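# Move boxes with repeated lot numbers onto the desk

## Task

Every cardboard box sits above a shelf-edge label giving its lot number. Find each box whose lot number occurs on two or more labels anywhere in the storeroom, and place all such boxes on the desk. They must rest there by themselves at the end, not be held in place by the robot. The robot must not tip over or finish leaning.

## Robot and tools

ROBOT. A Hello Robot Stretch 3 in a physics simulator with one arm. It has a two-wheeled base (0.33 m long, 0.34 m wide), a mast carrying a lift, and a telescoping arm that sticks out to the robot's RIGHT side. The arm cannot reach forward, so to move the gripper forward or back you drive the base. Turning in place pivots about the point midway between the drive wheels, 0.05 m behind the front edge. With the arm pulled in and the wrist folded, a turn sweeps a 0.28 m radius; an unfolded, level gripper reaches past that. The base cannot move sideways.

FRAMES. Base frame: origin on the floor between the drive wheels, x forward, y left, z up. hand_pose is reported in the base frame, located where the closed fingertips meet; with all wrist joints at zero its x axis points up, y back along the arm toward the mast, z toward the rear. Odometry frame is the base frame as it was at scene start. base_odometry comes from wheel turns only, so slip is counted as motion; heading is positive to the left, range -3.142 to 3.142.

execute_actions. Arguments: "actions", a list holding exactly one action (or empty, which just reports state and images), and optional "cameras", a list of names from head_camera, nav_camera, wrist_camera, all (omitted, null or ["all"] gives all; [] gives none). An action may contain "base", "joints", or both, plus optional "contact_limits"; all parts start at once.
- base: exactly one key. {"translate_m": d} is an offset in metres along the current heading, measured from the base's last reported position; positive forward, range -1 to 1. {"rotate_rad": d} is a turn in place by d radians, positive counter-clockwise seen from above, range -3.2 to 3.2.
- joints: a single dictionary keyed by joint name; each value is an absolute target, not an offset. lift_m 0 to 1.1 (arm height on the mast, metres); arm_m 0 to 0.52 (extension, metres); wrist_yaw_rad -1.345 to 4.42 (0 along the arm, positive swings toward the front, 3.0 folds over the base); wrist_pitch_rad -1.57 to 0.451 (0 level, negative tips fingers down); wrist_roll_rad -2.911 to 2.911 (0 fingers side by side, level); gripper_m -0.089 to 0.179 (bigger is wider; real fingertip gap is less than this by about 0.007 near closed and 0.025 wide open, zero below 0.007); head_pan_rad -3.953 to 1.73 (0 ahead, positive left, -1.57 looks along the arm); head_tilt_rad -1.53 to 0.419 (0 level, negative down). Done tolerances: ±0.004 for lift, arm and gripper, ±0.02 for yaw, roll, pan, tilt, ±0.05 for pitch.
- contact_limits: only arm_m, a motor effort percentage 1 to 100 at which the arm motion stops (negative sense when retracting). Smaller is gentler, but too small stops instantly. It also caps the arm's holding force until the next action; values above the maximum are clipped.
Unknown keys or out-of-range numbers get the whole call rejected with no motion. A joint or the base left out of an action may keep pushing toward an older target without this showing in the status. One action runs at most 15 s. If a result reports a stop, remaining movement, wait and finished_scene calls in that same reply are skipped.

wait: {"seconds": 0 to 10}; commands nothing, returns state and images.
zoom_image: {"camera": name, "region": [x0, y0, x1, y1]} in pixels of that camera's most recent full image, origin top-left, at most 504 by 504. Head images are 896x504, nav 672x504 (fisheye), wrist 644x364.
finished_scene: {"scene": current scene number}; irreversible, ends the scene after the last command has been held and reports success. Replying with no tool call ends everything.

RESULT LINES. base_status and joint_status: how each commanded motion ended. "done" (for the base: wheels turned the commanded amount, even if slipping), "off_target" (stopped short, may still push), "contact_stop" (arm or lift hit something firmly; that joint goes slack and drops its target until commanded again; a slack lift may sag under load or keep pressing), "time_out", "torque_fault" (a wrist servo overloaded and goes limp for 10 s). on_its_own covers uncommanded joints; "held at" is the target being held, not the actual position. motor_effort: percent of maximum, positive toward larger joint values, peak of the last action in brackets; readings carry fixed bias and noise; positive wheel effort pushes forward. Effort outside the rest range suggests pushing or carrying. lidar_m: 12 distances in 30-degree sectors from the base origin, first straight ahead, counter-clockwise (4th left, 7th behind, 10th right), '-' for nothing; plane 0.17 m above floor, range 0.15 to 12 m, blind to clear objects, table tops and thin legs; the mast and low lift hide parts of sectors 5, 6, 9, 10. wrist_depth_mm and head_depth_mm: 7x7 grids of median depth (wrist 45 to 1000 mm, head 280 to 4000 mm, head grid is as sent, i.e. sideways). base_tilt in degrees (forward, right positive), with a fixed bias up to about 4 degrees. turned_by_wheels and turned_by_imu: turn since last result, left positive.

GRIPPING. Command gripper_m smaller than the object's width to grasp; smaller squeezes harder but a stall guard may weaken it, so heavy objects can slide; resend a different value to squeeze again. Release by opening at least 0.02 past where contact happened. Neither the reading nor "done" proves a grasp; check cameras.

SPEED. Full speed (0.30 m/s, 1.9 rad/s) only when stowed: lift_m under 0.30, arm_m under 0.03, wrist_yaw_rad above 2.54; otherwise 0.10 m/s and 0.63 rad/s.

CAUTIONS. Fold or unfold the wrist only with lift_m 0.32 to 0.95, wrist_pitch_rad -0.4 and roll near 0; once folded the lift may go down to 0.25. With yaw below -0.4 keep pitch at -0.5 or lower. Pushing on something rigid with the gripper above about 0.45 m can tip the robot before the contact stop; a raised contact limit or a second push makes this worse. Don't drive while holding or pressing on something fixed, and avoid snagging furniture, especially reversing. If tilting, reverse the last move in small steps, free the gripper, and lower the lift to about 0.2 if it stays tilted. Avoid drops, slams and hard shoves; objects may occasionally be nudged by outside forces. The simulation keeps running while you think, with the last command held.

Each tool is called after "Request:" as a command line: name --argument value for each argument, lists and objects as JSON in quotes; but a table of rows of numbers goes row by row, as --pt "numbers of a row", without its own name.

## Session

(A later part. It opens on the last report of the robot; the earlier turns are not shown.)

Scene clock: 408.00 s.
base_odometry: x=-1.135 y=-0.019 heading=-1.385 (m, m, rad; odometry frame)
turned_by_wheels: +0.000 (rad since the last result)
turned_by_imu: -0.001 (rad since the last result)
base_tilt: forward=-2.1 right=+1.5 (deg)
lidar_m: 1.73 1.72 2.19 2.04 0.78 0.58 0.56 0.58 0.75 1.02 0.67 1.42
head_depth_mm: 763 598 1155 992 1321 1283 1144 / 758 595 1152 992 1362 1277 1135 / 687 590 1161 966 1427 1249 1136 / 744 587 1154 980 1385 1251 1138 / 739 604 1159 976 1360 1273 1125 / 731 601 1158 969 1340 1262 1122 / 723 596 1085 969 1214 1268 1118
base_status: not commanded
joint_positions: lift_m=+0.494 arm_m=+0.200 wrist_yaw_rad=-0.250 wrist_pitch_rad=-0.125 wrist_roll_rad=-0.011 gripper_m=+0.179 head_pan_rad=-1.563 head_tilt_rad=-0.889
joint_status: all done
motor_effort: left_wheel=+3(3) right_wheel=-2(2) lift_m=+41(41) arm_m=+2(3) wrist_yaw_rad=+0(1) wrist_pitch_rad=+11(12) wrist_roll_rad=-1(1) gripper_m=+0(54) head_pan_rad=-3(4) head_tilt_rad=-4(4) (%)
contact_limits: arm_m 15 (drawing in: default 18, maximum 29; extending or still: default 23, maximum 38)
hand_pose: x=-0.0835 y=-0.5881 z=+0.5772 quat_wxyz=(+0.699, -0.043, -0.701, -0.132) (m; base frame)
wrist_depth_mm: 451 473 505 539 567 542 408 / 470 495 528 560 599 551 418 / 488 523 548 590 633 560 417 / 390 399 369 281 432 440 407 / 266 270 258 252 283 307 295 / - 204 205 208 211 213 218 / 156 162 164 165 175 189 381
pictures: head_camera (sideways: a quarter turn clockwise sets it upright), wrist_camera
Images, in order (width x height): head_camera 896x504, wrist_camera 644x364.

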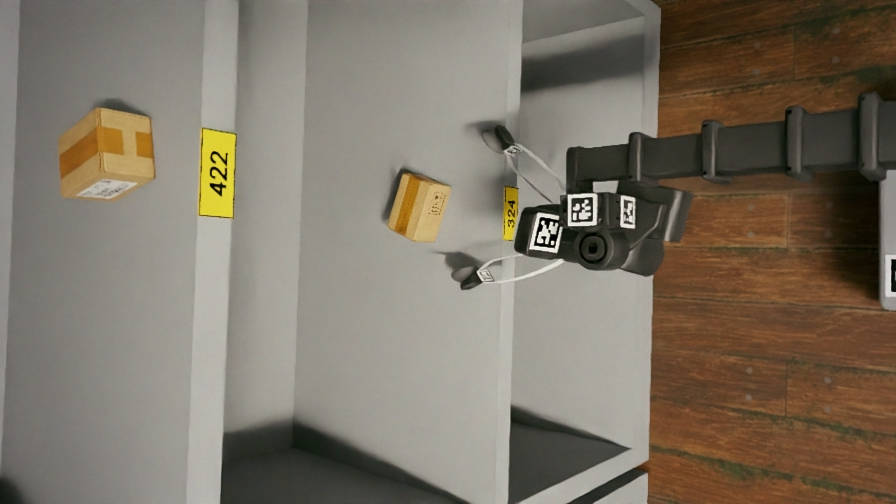

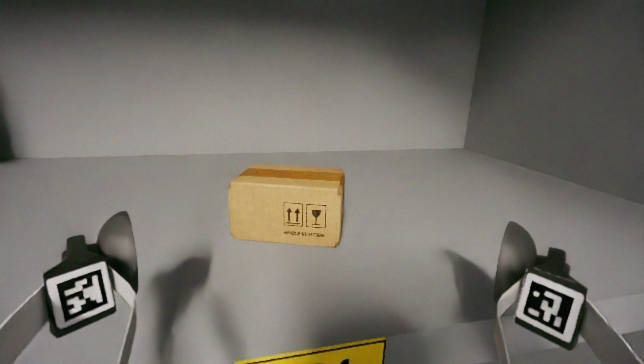

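Request:
execute_actions --actions '[{"joints":{"arm_m":0.31,"lift_m":0.487},"contact_limits":{"arm_m":15}}]' --cameras '["head_camera","wrist_camera"]'

Request:
execute_actions --actions '[{"joints":{"gripper_m":0.05}}]' --cameras '[]'

Request:
execute_actions --actions '[{"joints":{"lift_m":0.52}}]' --cameras '["head_camera","wrist_camera"]'

Scene clock: 418.63 s.
base_odometry: x=-1.135 y=-0.019 heading=-1.385 (m, m, rad; odometry frame)
turned_by_wheels: +0.000 (rad since the last result)
turned_by_imu: +0.000 (rad since the last result)
base_tilt: forward=-2.1 right=+1.5 (deg)
lidar_m: 1.73 1.71 2.20 2.04 0.78 0.58 0.56 0.58 0.75 1.02 0.67 1.42
head_depth_mm: 761 598 1158 994 1326 1289 1138 / 758 596 1152 995 1369 1283 1135 / 685 591 1147 969 1360 1254 1135 / 744 586 1151 985 1324 1264 1139 / 739 604 1159 977 1353 1264 1132 / 731 601 1156 973 1347 1259 1128 / 727 595 1083 970 1206 1252 1122
base_status: not commanded
joint_positions: lift_m=+0.488 arm_m=+0.310 wrist_yaw_rad=-0.250 wrist_pitch_rad=-0.125 wrist_roll_rad=-0.011 gripper_m=+0.179 head_pan_rad=-1.563 head_tilt_rad=-0.889
joint_status: all done
motor_effort: left_wheel=+4(5) right_wheel=-2(1) lift_m=+12(35) arm_m=+2(5) wrist_yaw_rad=+1(0) wrist_pitch_rad=+12(12) wrist_roll_rad=-1(1) gripper_m=+0(0) head_pan_rad=-3(3) head_tilt_rad=-4(4) (%)
contact_limits: arm_m 15 (drawing in: default 18, maximum 29; extending or still: default 23, maximum 38)
hand_pose: x=-0.0835 y=-0.6981 z=+0.5707 quat_wxyz=(+0.699, -0.043, -0.701, -0.132) (m; base frame)
wrist_depth_mm: 369 387 408 436 472 492 410 / 381 404 429 455 482 510 414 / 401 423 448 479 515 529 416 / 371 375 387 400 408 418 385 / 252 255 227 153 236 289 278 / - 191 155 147 145 202 206 / 147 154 154 152 153 159 162
pictures: head_camera (sideways: a quarter turn clockwise sets it upright), wrist_camera
Images, in order (width x height): head_camera 896x504, wrist_camera 644x364.

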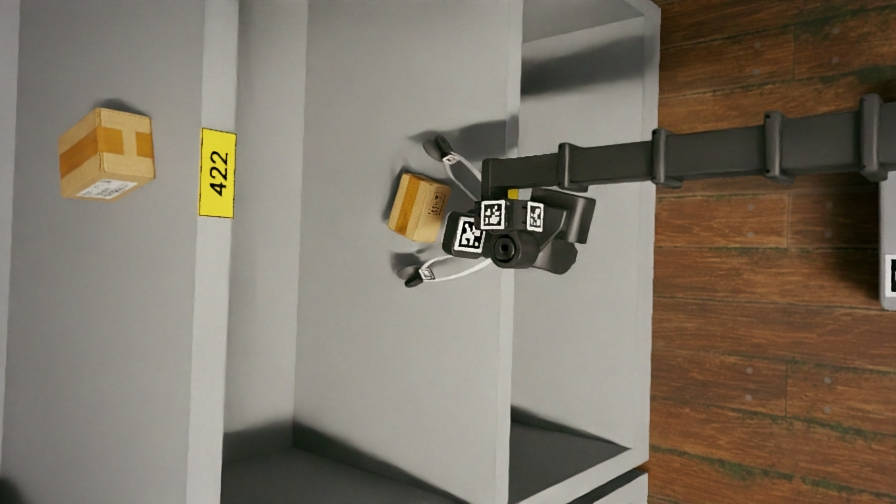

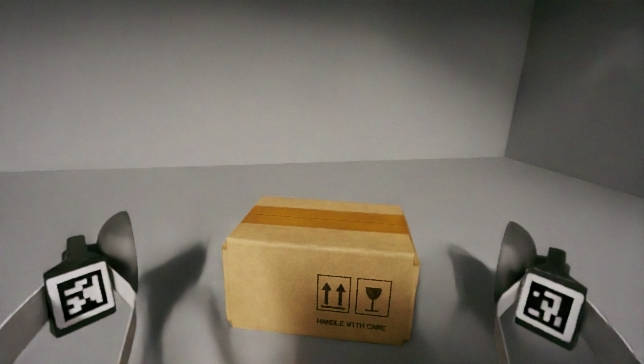

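Scene clock: 420.40 s.
base_odometry: x=-1.135 y=-0.019 heading=-1.385 (m, m, rad; odometry frame)
turned_by_wheels: +0.000 (rad since the last result)
turned_by_imu: +0.000 (rad since the last result)
base_tilt: forward=-2.0 right=+1.4 (deg)
lidar_m: 1.73 1.72 2.19 2.04 0.78 0.58 0.56 0.58 0.75 1.02 0.67 1.41
head_depth_mm: 764 599 1156 998 1324 1282 1143 / 757 595 1152 994 1369 1274 1142 / 687 592 1146 970 1355 1254 1129 / 745 587 1156 981 1323 1265 1141 / 738 606 1157 977 1363 1266 1129 / 731 599 1159 970 1345 1255 1123 / 723 596 1084 966 1200 1257 1120
base_status: not commanded
joint_positions: lift_m=+0.488 arm_m=+0.310 wrist_yaw_rad=-0.250 wrist_pitch_rad=-0.125 wrist_roll_rad=-0.011 gripper_m=+0.051 head_pan_rad=-1.563 head_tilt_rad=-0.889
joint_status: all done
motor_effort: left_wheel=+3(4) right_wheel=-2(2) lift_m=+11(11) arm_m=+2(2) wrist_yaw_rad=+0(0) wrist_pitch_rad=+12(12) wrist_roll_rad=-1(1) gripper_m=-22(97) head_pan_rad=-3(3) head_tilt_rad=-4(3) (%)
hand_pose: x=-0.0836 y=-0.6981 z=+0.5707 quat_wxyz=(+0.699, -0.043, -0.701, -0.132) (m; base frame)
wrist_depth_mm: 371 386 408 438 464 490 413 / 383 405 429 452 493 508 420 / 397 422 451 476 515 541 420 / 368 374 387 399 404 421 389 / 249 255 161 153 167 272 277 / 190 196 148 143 138 204 204 / 153 153 154 149 146 159 161
pictures: none
No camera images: the call's "cameras" was empty. Leave "cameras" out to get every camera's image.

Scene clock: 421.50 s.
base_odometry: x=-1.135 y=-0.019 heading=-1.385 (m, m, rad; odometry frame)
turned_by_wheels: +0.000 (rad since the last result)
turned_by_imu: +0.000 (rad since the last result)
base_tilt: forward=-2.0 right=+1.1 (deg)
lidar_m: 1.73 1.72 2.20 2.05 0.78 0.58 0.56 0.58 0.75 1.02 0.67 1.41
head_depth_mm: 758 599 1158 997 1325 1290 1150 / 758 595 1148 987 1371 1285 1163 / 684 590 1146 959 1312 1272 1133 / 745 588 1156 978 1339 1274 1147 / 736 606 1154 974 1352 1265 1125 / 731 599 1154 973 1345 1260 1124 / 724 595 1075 968 1211 1256 1127
base_status: not commanded
joint_positions: lift_m=+0.519 arm_m=+0.310 wrist_yaw_rad=-0.250 wrist_pitch_rad=-0.128 wrist_roll_rad=-0.011 gripper_m=+0.051 head_pan_rad=-1.563 head_tilt_rad=-0.889
joint_status: all done
motor_effort: left_wheel=+3(3) right_wheel=-1(2) lift_m=+41(43) arm_m=+2(1) wrist_yaw_rad=+0(1) wrist_pitch_rad=+14(14) wrist_roll_rad=-1(1) gripper_m=-22(22) head_pan_rad=-4(3) head_tilt_rad=-3(4) (%)
hand_pose: x=-0.0836 y=-0.6979 z=+0.6014 quat_wxyz=(+0.699, -0.042, -0.702, -0.133) (m; base frame)
wrist_depth_mm: 367 385 414 433 462 492 408 / 384 401 429 453 484 515 412 / 400 422 445 482 512 542 419 / 407 429 453 489 514 513 416 / 314 318 162 153 167 342 348 / 238 247 148 143 138 254 255 / 191 192 186 150 183 199 204
pictures: head_camera (sideways: a quarter turn clockwise sets it upright), wrist_camera
Images, in order (width x height): head_camera 896x504, wrist_camera 644x364.

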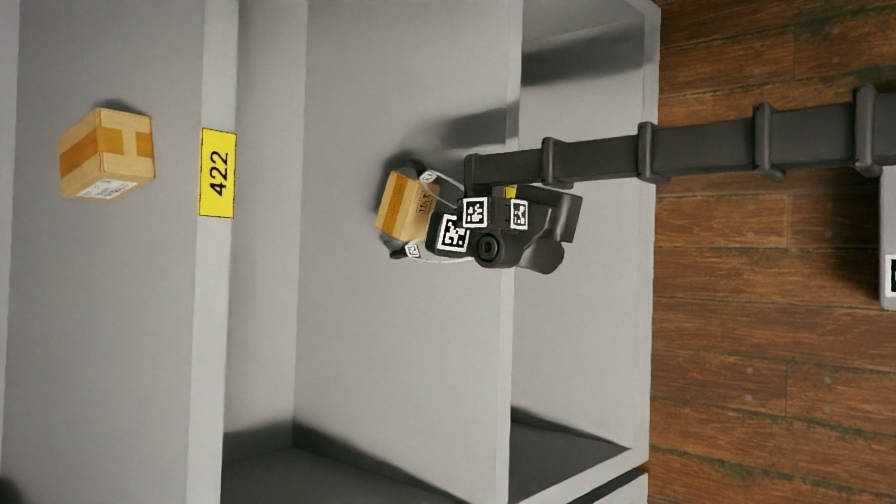

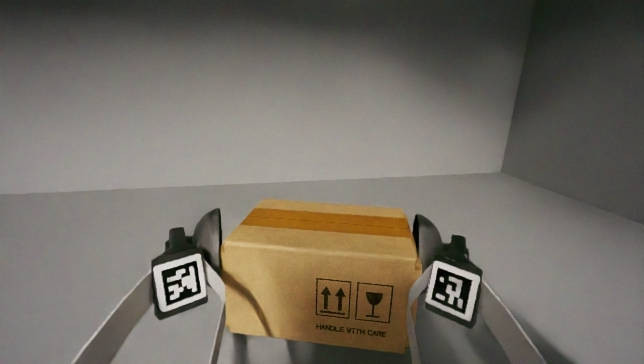

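Request:
execute_actions --actions '[{"joints":{"arm_m":0.0}}]' --cameras '[]'

Request:
execute_actions --actions '[{"base":{"rotate_rad":1.325},"joints":{"wrist_yaw_rad":2.62,"wrist_pitch_rad":-0.4,"lift_m":0.4}}]' --cameras '[]'

Request:
execute_actions --actions '[{"base":{"translate_m":1.0},"joints":{"lift_m":0.285,"head_pan_rad":-0.9,"head_tilt_rad":-0.8}}]' --cameras '["nav_camera","wrist_camera"]'

Request:
execute_actions --actions '[{"base":{"translate_m":0.9},"joints":{"head_pan_rad":-1.57}}]' --cameras '[]'

Request:
execute_actions --actions '[{"joints":{"lift_m":0.78}}]' --cameras '["nav_camera","head_camera"]'

Scene clock: 436.00 s.
base_odometry: x=-1.135 y=-0.019 heading=-1.385 (m, m, rad; odometry frame)
turned_by_wheels: +0.000 (rad since the last result)
turned_by_imu: -0.001 (rad since the last result)
base_tilt: forward=-2.0 right=+1.3 (deg)
lidar_m: 1.73 1.72 2.20 2.05 0.78 0.58 0.56 0.58 0.75 1.02 0.67 1.41
head_depth_mm: 764 600 1158 994 1313 1284 1148 / 757 597 1154 992 1373 1278 1153 / 686 591 1149 985 1284 1291 - / 747 587 1151 982 1360 1290 - / 740 605 1160 978 1347 1261 1128 / 732 600 1156 973 1349 1265 1126 / 726 596 1080 969 1209 1255 1123
base_status: not commanded
joint_positions: lift_m=+0.519 arm_m=+0.003 wrist_yaw_rad=-0.250 wrist_pitch_rad=-0.129 wrist_roll_rad=-0.011 gripper_m=+0.051 head_pan_rad=-1.563 head_tilt_rad=-0.889
joint_status: all done
joint sent to its limit — the command would take arm_m past its lower limit, so that joint was sent only as far as its limit.
motor_effort: left_wheel=+3(2) right_wheel=-1(1) lift_m=+41(41) arm_m=-3(4) wrist_yaw_rad=+0(0) wrist_pitch_rad=+14(14) wrist_roll_rad=-1(1) gripper_m=-22(22) head_pan_rad=-3(4) head_tilt_rad=-3(3) (%)
hand_pose: x=-0.0836 y=-0.3910 z=+0.6011 quat_wxyz=(+0.699, -0.042, -0.702, -0.134) (m; base frame)
wrist_depth_mm: 604 642 668 708 742 544 404 / 630 653 705 760 778 553 421 / 646 693 725 767 789 565 429 / 465 471 480 497 505 511 446 / 315 325 161 153 167 504 466 / 631 778 148 143 138 535 478 / 630 763 760 151 726 604 485
pictures: none
No camera images: the call's "cameras" was empty. Leave "cameras" out to get every camera's image.

Scene clock: 439.07 s.
base_odometry: x=-1.135 y=-0.019 heading=-0.060 (m, m, rad; odometry frame)
turned_by_wheels: +1.325 (rad since the last result)
turned_by_imu: +1.320 (rad since the last result)
base_tilt: forward=-2.1 right=+1.3 (deg)
lidar_m: 3.76 1.05 0.63 0.56 0.56 0.66 1.03 0.67 0.68 1.42 1.74 1.71
head_depth_mm: 1274 1427 1226 1562 1385 1258 1143 / 1280 1412 1766 1638 1433 1279 1149 / 1652 1905 1980 1683 1450 1279 1187 / 1621 1866 2015 1686 1443 1266 - / 1558 1795 1965 1670 1445 1267 1114 / 1531 1768 1947 1668 1433 1263 1125 / 1490 1723 1924 1657 1427 1257 1125
base_status: done
joint_positions: lift_m=+0.401 arm_m=+0.003 wrist_yaw_rad=+2.618 wrist_pitch_rad=-0.424 wrist_roll_rad=-0.011 gripper_m=+0.051 head_pan_rad=-1.563 head_tilt_rad=-0.889
joint_status: all done
motor_effort: left_wheel=-3(9) right_wheel=+1(5) lift_m=+12(35) arm_m=-3(4) wrist_yaw_rad=+2(3) wrist_pitch_rad=+11(12) wrist_roll_rad=-1(1) gripper_m=-21(22) head_pan_rad=-3(3) head_tilt_rad=-4(4) (%)
hand_pose: x=+0.0905 y=+0.0459 z=+0.4121 quat_wxyz=(+0.323, +0.702, -0.033, +0.633) (m; base frame)
wrist_depth_mm: 444 509 596 751 996 - - / 467 544 650 798 - - - / 494 575 723 910 - - - / 514 619 762 881 964 968 972 / 568 651 162 153 166 777 794 / 601 621 148 142 139 642 654 / - 535 527 151 526 546 562
pictures: none
No camera images: the call's "cameras" was empty. Leave "cameras" out to get every camera's image.

Scene clock: 444.87 s.
base_odometry: x=-0.137 y=-0.079 heading=-0.060 (m, m, rad; odometry frame)
turned_by_wheels: +0.000 (rad since the last result)
turned_by_imu: +0.004 (rad since the last result)
base_tilt: forward=-2.1 right=+1.3 (deg)
lidar_m: 2.76 1.45 0.87 0.78 0.78 0.92 1.70 1.57 1.71 1.53 1.07 1.26
head_depth_mm: 1286 1339 1091 1804 1538 1336 1165 / 1344 1331 1010 1585 1538 1325 1155 / 1398 1328 1003 1778 1508 1316 1157 / 1462 1309 998 1835 1542 1323 1154 / 1530 1300 1062 1784 1518 1310 1158 / 1584 1289 1094 1799 1509 1307 1143 / 1637 1288 2006 1798 1521 1309 1145
base_status: done
joint_positions: lift_m=+0.286 arm_m=+0.003 wrist_yaw_rad=+2.619 wrist_pitch_rad=-0.425 wrist_roll_rad=-0.011 gripper_m=+0.051 head_pan_rad=-0.907 head_tilt_rad=-0.803
joint_status: all done
motor_effort: left_wheel=-3(11) right_wheel=+2(6) lift_m=+12(11) arm_m=-4(3) wrist_yaw_rad=+1(0) wrist_pitch_rad=+12(12) wrist_roll_rad=-1(1) gripper_m=-22(23) head_pan_rad=+3(37) head_tilt_rad=+1(8) (%)
hand_pose: x=+0.0903 y=+0.0459 z=+0.2968 quat_wxyz=(+0.323, +0.702, -0.032, +0.633) (m; base frame)
wrist_depth_mm: 606 686 820 - - - - / 635 721 874 - - - - / 669 775 880 935 968 - - / 663 712 725 734 758 746 748 / 578 576 162 153 166 613 607 / 511 485 147 143 138 511 515 / - - 406 151 411 437 444
pictures: nav_camera (sideways: a quarter turn counterclockwise sets it upright), wrist_camera
Images, in order (width x height): nav_camera 672x504, wrist_camera 644x364.

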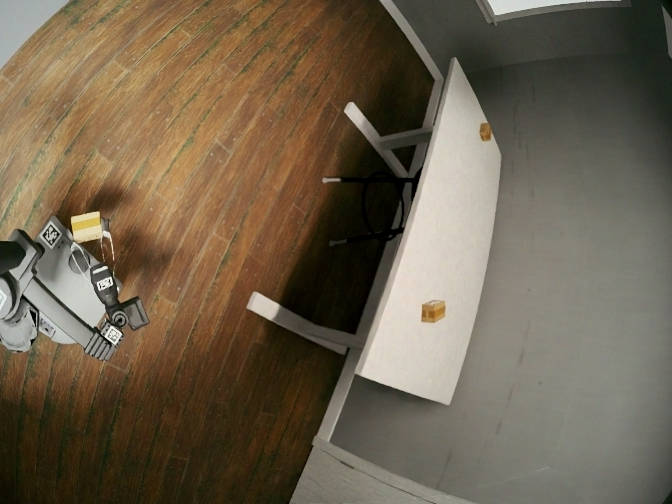

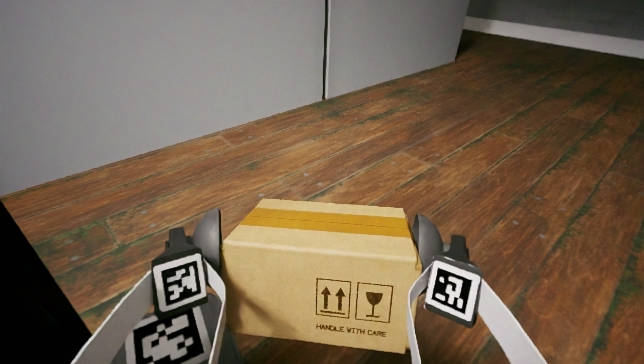

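Scene clock: 449.57 s.
base_odometry: x=+0.762 y=-0.133 heading=-0.060 (m, m, rad; odometry frame)
turned_by_wheels: +0.000 (rad since the last result)
turned_by_imu: +0.003 (rad since the last result)
base_tilt: forward=-2.1 right=+1.3 (deg)
lidar_m: 1.87 1.88 1.09 0.97 0.97 1.16 2.14 2.45 1.10 0.68 0.68 1.59
head_depth_mm: 1276 1343 971 859 1538 1325 1164 / 1245 1326 1013 858 1544 1331 1151 / 1220 1314 998 831 1539 1318 1162 / 1190 1281 999 823 1490 1322 1151 / 1167 1248 990 799 1520 1314 1159 / 1140 1236 985 796 1484 1310 1147 / 1118 1209 977 790 1448 1299 1140
base_status: done
joint_positions: lift_m=+0.286 arm_m=+0.003 wrist_yaw_rad=+2.619 wrist_pitch_rad=-0.425 wrist_roll_rad=-0.011 gripper_m=+0.051 head_pan_rad=-1.563 head_tilt_rad=-0.803
joint_status: all done
motor_effort: left_wheel=-4(10) right_wheel=+1(7) lift_m=+12(12) arm_m=-3(3) wrist_yaw_rad=+1(1) wrist_pitch_rad=+12(12) wrist_roll_rad=-1(1) gripper_m=-22(22) head_pan_rad=-4(36) head_tilt_rad=+1(1) (%)
hand_pose: x=+0.0903 y=+0.0459 z=+0.2968 quat_wxyz=(+0.323, +0.702, -0.032, +0.633) (m; base frame)
wrist_depth_mm: 741 843 - - - - - / 792 907 - - - - - / 817 861 925 974 959 - - / 705 714 719 731 742 766 773 / 573 587 161 153 166 616 618 / 501 494 148 143 138 509 518 / - - 405 151 413 437 441
pictures: none
No camera images: the call's "cameras" was empty. Leave "cameras" out to get every camera's image.

Scene clock: 454.90 s.
base_odometry: x=+0.762 y=-0.133 heading=-0.060 (m, m, rad; odometry frame)
turned_by_wheels: +0.000 (rad since the last result)
turned_by_imu: +0.000 (rad since the last result)
base_tilt: forward=-2.0 right=+1.3 (deg)
lidar_m: 1.87 1.88 1.09 0.97 0.97 1.16 2.14 2.44 1.10 0.68 0.68 1.60
head_depth_mm: 1268 1337 973 862 1534 1374 - / 1247 1333 1005 858 1548 1381 - / 1217 1318 1001 827 1537 1359 - / 1191 1279 996 824 1503 1382 - / 1167 1253 994 801 1521 1361 1135 / 1139 1234 982 792 1493 1304 1146 / 1121 1222 974 791 1438 1297 1140
base_status: not commanded
joint_positions: lift_m=+0.779 arm_m=+0.003 wrist_yaw_rad=+2.619 wrist_pitch_rad=-0.425 wrist_roll_rad=-0.011 gripper_m=+0.051 head_pan_rad=-1.563 head_tilt_rad=-0.803
joint_status: all done
motor_effort: left_wheel=-4(4) right_wheel=+2(2) lift_m=+42(42) arm_m=-3(3) wrist_yaw_rad=+2(1) wrist_pitch_rad=+12(12) wrist_roll_rad=-1(1) gripper_m=-22(22) head_pan_rad=-3(4) head_tilt_rad=+1(1) (%)
hand_pose: x=+0.0903 y=+0.0459 z=+0.7903 quat_wxyz=(+0.323, +0.702, -0.032, +0.633) (m; base frame)
wrist_depth_mm: 744 843 - - - - - / 772 904 - - - - - / 810 938 - - - - - / 884 - - - - - - / 921 - 161 152 166 - - / - - 148 142 138 - - / - 939 928 150 890 925 955
pictures: head_camera (sideways: a quarter turn clockwise sets it upright), nav_camera (sideways: a quarter turn counterclockwise sets it upright)
Images, in order (width x height): head_camera 896x504, nav_camera 672x504.

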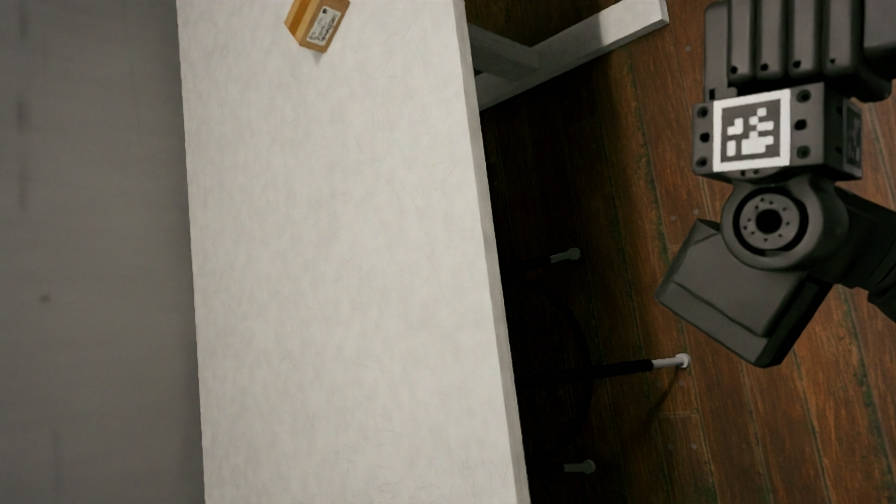

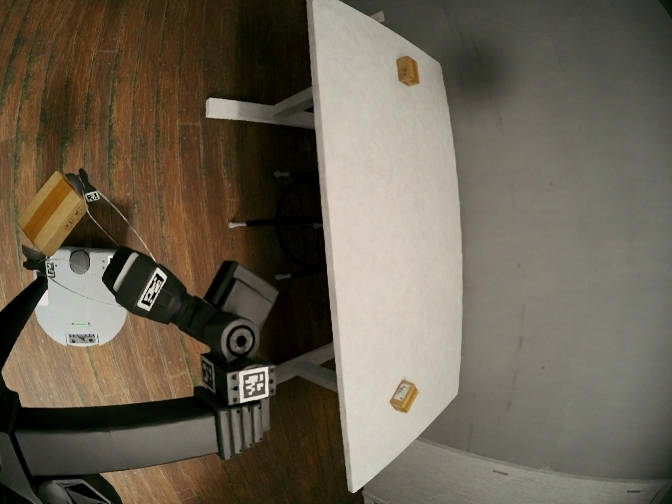

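Request:
execute_actions --actions '[{"joints":{"wrist_yaw_rad":0,"wrist_pitch_rad":-0.1,"arm_m":0.4,"lift_m":0.75}}]' --cameras '[]'

Request:
execute_actions --actions '[{"joints":{"lift_m":0.679}}]' --cameras '["wrist_camera"]'

Request:
execute_actions --actions '[{"joints":{"gripper_m":0.16}}]' --cameras '[]'

Request:
execute_actions --actions '[{"joints":{"arm_m":0.2,"lift_m":0.7}}]' --cameras '["head_camera","nav_camera"]'

Scene clock: 466.27 s.
base_odometry: x=+0.762 y=-0.133 heading=-0.060 (m, m, rad; odometry frame)
turned_by_wheels: +0.000 (rad since the last result)
turned_by_imu: -0.001 (rad since the last result)
base_tilt: forward=-2.2 right=+1.3 (deg)
lidar_m: 1.87 1.88 1.09 0.97 0.97 1.16 2.14 2.45 1.10 0.68 0.68 1.59
head_depth_mm: 1279 1331 968 864 1537 - - / 1248 1325 1042 - - 1299 1160 / 1213 1311 1097 802 1533 1319 1158 / 1191 1284 883 804 1494 1313 1156 / 1170 1249 988 796 1518 1317 1150 / 1137 1229 978 793 1482 1307 1153 / 1121 1219 979 789 1454 1301 1147
base_status: not commanded
joint_positions: lift_m=+0.751 arm_m=+0.400 wrist_yaw_rad=+0.000 wrist_pitch_rad=-0.135 wrist_roll_rad=-0.012 gripper_m=+0.051 head_pan_rad=-1.563 head_tilt_rad=-0.803
joint_status: all done
motor_effort: left_wheel=-4(4) right_wheel=+2(2) lift_m=+11(36) arm_m=+2(3) wrist_yaw_rad=+0(2) wrist_pitch_rad=+16(17) wrist_roll_rad=-1(1) gripper_m=-22(23) head_pan_rad=-3(4) head_tilt_rad=+1(1) (%)
hand_pose: x=-0.0214 y=-0.7953 z=+0.8309 quat_wxyz=(+0.710, +0.048, -0.701, -0.048) (m; base frame)
wrist_depth_mm: 557 578 611 660 683 733 788 / 586 605 638 674 720 768 804 / 604 630 685 723 757 830 881 / 577 594 608 621 626 657 892 / 400 402 162 153 166 432 439 / 300 313 148 142 138 324 326 / 242 245 239 150 234 256 258
pictures: none
No camera images: the call's "cameras" was empty. Leave "cameras" out to get every camera's image.

Scene clock: 467.73 s.
base_odometry: x=+0.762 y=-0.133 heading=-0.060 (m, m, rad; odometry frame)
turned_by_wheels: +0.000 (rad since the last result)
turned_by_imu: +0.000 (rad since the last result)
base_tilt: forward=-2.0 right=+1.3 (deg)
lidar_m: 1.87 1.88 1.09 0.97 0.97 1.15 2.14 2.44 1.10 0.68 0.68 1.59
head_depth_mm: 1270 1347 977 861 1538 1327 1187 / 1242 1337 1005 859 1581 - - / 1222 1315 1035 - 1532 1325 1158 / 1190 1283 1027 812 1511 1304 1162 / 1161 1259 993 799 1515 1311 1150 / 1144 1234 986 797 1482 1301 1143 / 1124 1224 976 795 1445 1300 1142
base_status: not commanded
joint_positions: lift_m=+0.680 arm_m=+0.400 wrist_yaw_rad=+0.000 wrist_pitch_rad=-0.135 wrist_roll_rad=-0.012 gripper_m=+0.051 head_pan_rad=-1.563 head_tilt_rad=-0.803
joint_status: all done
motor_effort: left_wheel=-4(3) right_wheel=+2(1) lift_m=+12(12) arm_m=+2(2) wrist_yaw_rad=-1(1) wrist_pitch_rad=+16(16) wrist_roll_rad=-1(1) gripper_m=-21(22) head_pan_rad=-4(3) head_tilt_rad=+1(1) (%)
hand_pose: x=-0.0214 y=-0.7953 z=+0.7599 quat_wxyz=(+0.710, +0.048, -0.701, -0.048) (m; base frame)
wrist_depth_mm: 554 580 608 648 680 749 769 / 579 614 649 666 715 775 829 / 603 617 660 700 737 787 869 / 364 378 382 394 406 416 429 / 252 258 162 153 166 274 279 / 193 198 147 143 137 207 207 / 155 157 153 149 149 163 165
pictures: wrist_camera
Images, in order (width x height): wrist_camera 644x364.

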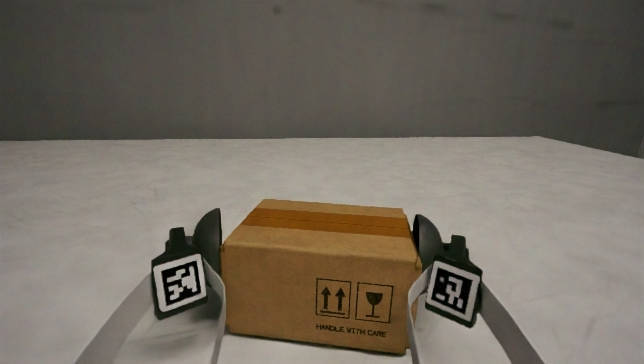

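Scene clock: 469.33 s.
base_odometry: x=+0.762 y=-0.133 heading=-0.060 (m, m, rad; odometry frame)
turned_by_wheels: +0.000 (rad since the last result)
turned_by_imu: +0.000 (rad since the last result)
base_tilt: forward=-2.1 right=+1.4 (deg)
lidar_m: 1.87 1.87 1.09 0.97 0.97 1.15 2.14 2.44 1.10 0.68 0.68 1.60
head_depth_mm: 1274 1336 971 860 1541 1336 1191 / 1241 1327 1009 861 1593 - - / 1215 1316 1033 - 1537 1319 1165 / 1192 1286 1028 801 1490 1312 1156 / 1162 1258 992 800 1515 1317 1148 / 1138 1231 983 792 1485 1309 1142 / 1116 1214 976 791 1452 1305 1142
base_status: not commanded
joint_positions: lift_m=+0.680 arm_m=+0.400 wrist_yaw_rad=+0.000 wrist_pitch_rad=-0.126 wrist_roll_rad=-0.012 gripper_m=+0.160 head_pan_rad=-1.563 head_tilt_rad=-0.803
joint_status: all done
motor_effort: left_wheel=-4(4) right_wheel=+1(2) lift_m=+12(12) arm_m=+2(2) wrist_yaw_rad=+0(1) wrist_pitch_rad=+12(17) wrist_roll_rad=-1(1) gripper_m=+1(95) head_pan_rad=-3(3) head_tilt_rad=+1(1) (%)
hand_pose: x=-0.0214 y=-0.7958 z=+0.7623 quat_wxyz=(+0.710, +0.045, -0.701, -0.044) (m; base frame)
wrist_depth_mm: 556 588 623 641 688 725 771 / 585 603 642 678 713 768 833 / 600 633 672 711 759 806 873 / 376 392 399 413 419 434 447 / 260 280 237 164 245 300 288 / 206 201 154 146 144 - 212 / 152 159 157 152 153 160 169
pictures: none
No camera images: the call's "cameras" was empty. Leave "cameras" out to get every camera's image.

Scene clock: 472.03 s.
base_odometry: x=+0.762 y=-0.133 heading=-0.060 (m, m, rad; odometry frame)
turned_by_wheels: +0.000 (rad since the last result)
turned_by_imu: +0.000 (rad since the last result)
base_tilt: forward=-2.1 right=+1.4 (deg)
lidar_m: 1.87 1.88 1.09 0.97 0.97 1.16 2.14 2.45 1.10 0.68 0.68 1.60
head_depth_mm: 1275 1341 967 864 1516 1333 1191 / 1237 1330 1006 858 - - 1140 / 1223 1317 999 829 - 1321 1157 / 1196 1282 916 845 1455 1319 1148 / 1166 1250 987 799 1524 1304 1149 / 1142 1237 984 793 1485 1296 1149 / 1120 1218 979 792 1433 1304 1143
base_status: not commanded
joint_positions: lift_m=+0.699 arm_m=+0.200 wrist_yaw_rad=+0.000 wrist_pitch_rad=-0.125 wrist_roll_rad=-0.012 gripper_m=+0.160 head_pan_rad=-1.563 head_tilt_rad=-0.803
joint_status: all done
motor_effort: left_wheel=-4(4) right_wheel=+1(2) lift_m=+41(44) arm_m=-3(6) wrist_yaw_rad=+0(0) wrist_pitch_rad=+12(12) wrist_roll_rad=-1(1) gripper_m=+0(0) head_pan_rad=-3(3) head_tilt_rad=+2(1) (%)
hand_pose: x=-0.0214 y=-0.5965 z=+0.7822 quat_wxyz=(+0.710, +0.045, -0.701, -0.044) (m; base frame)
wrist_depth_mm: 726 745 780 820 865 944 - / 730 768 823 862 935 991 - / 741 792 830 867 944 - - / 453 461 470 346 491 492 425 / 304 327 309 318 323 354 336 / 240 232 233 237 239 - 248 / 177 185 187 190 192 186 196
pictures: head_camera (sideways: a quarter turn clockwise sets it upright), nav_camera (sideways: a quarter turn counterclockwise sets it upright)
Images, in order (width x height): head_camera 896x504, nav_camera 672x504.

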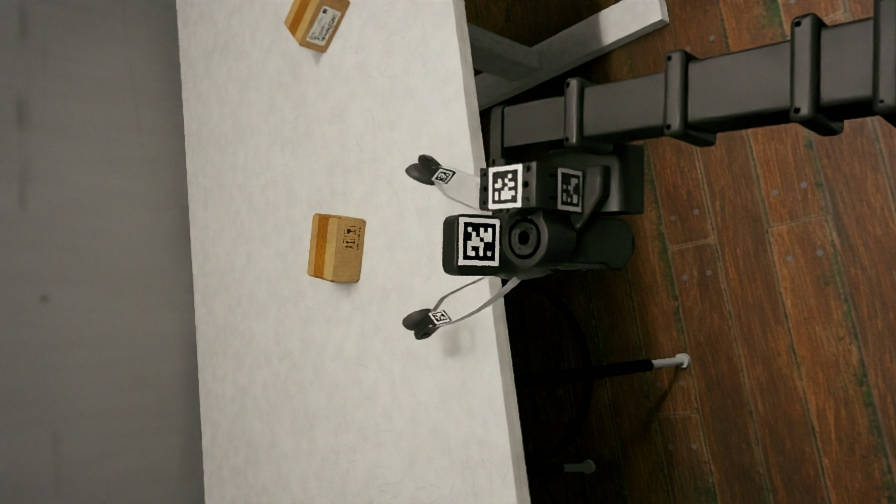

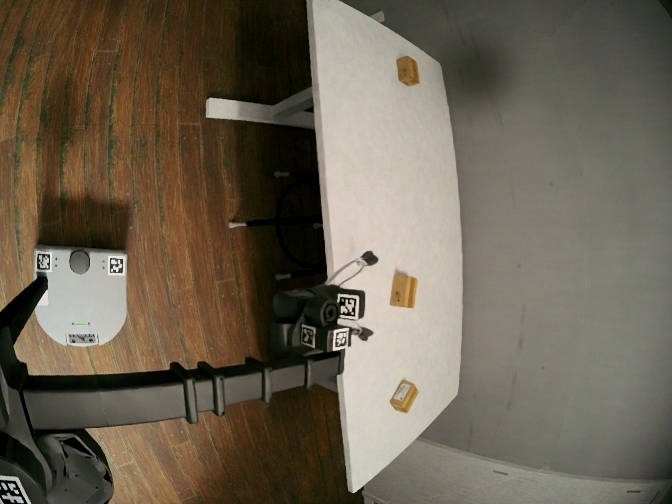

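Request:
finished_scene --scene 1

The scene is finished: the task was done.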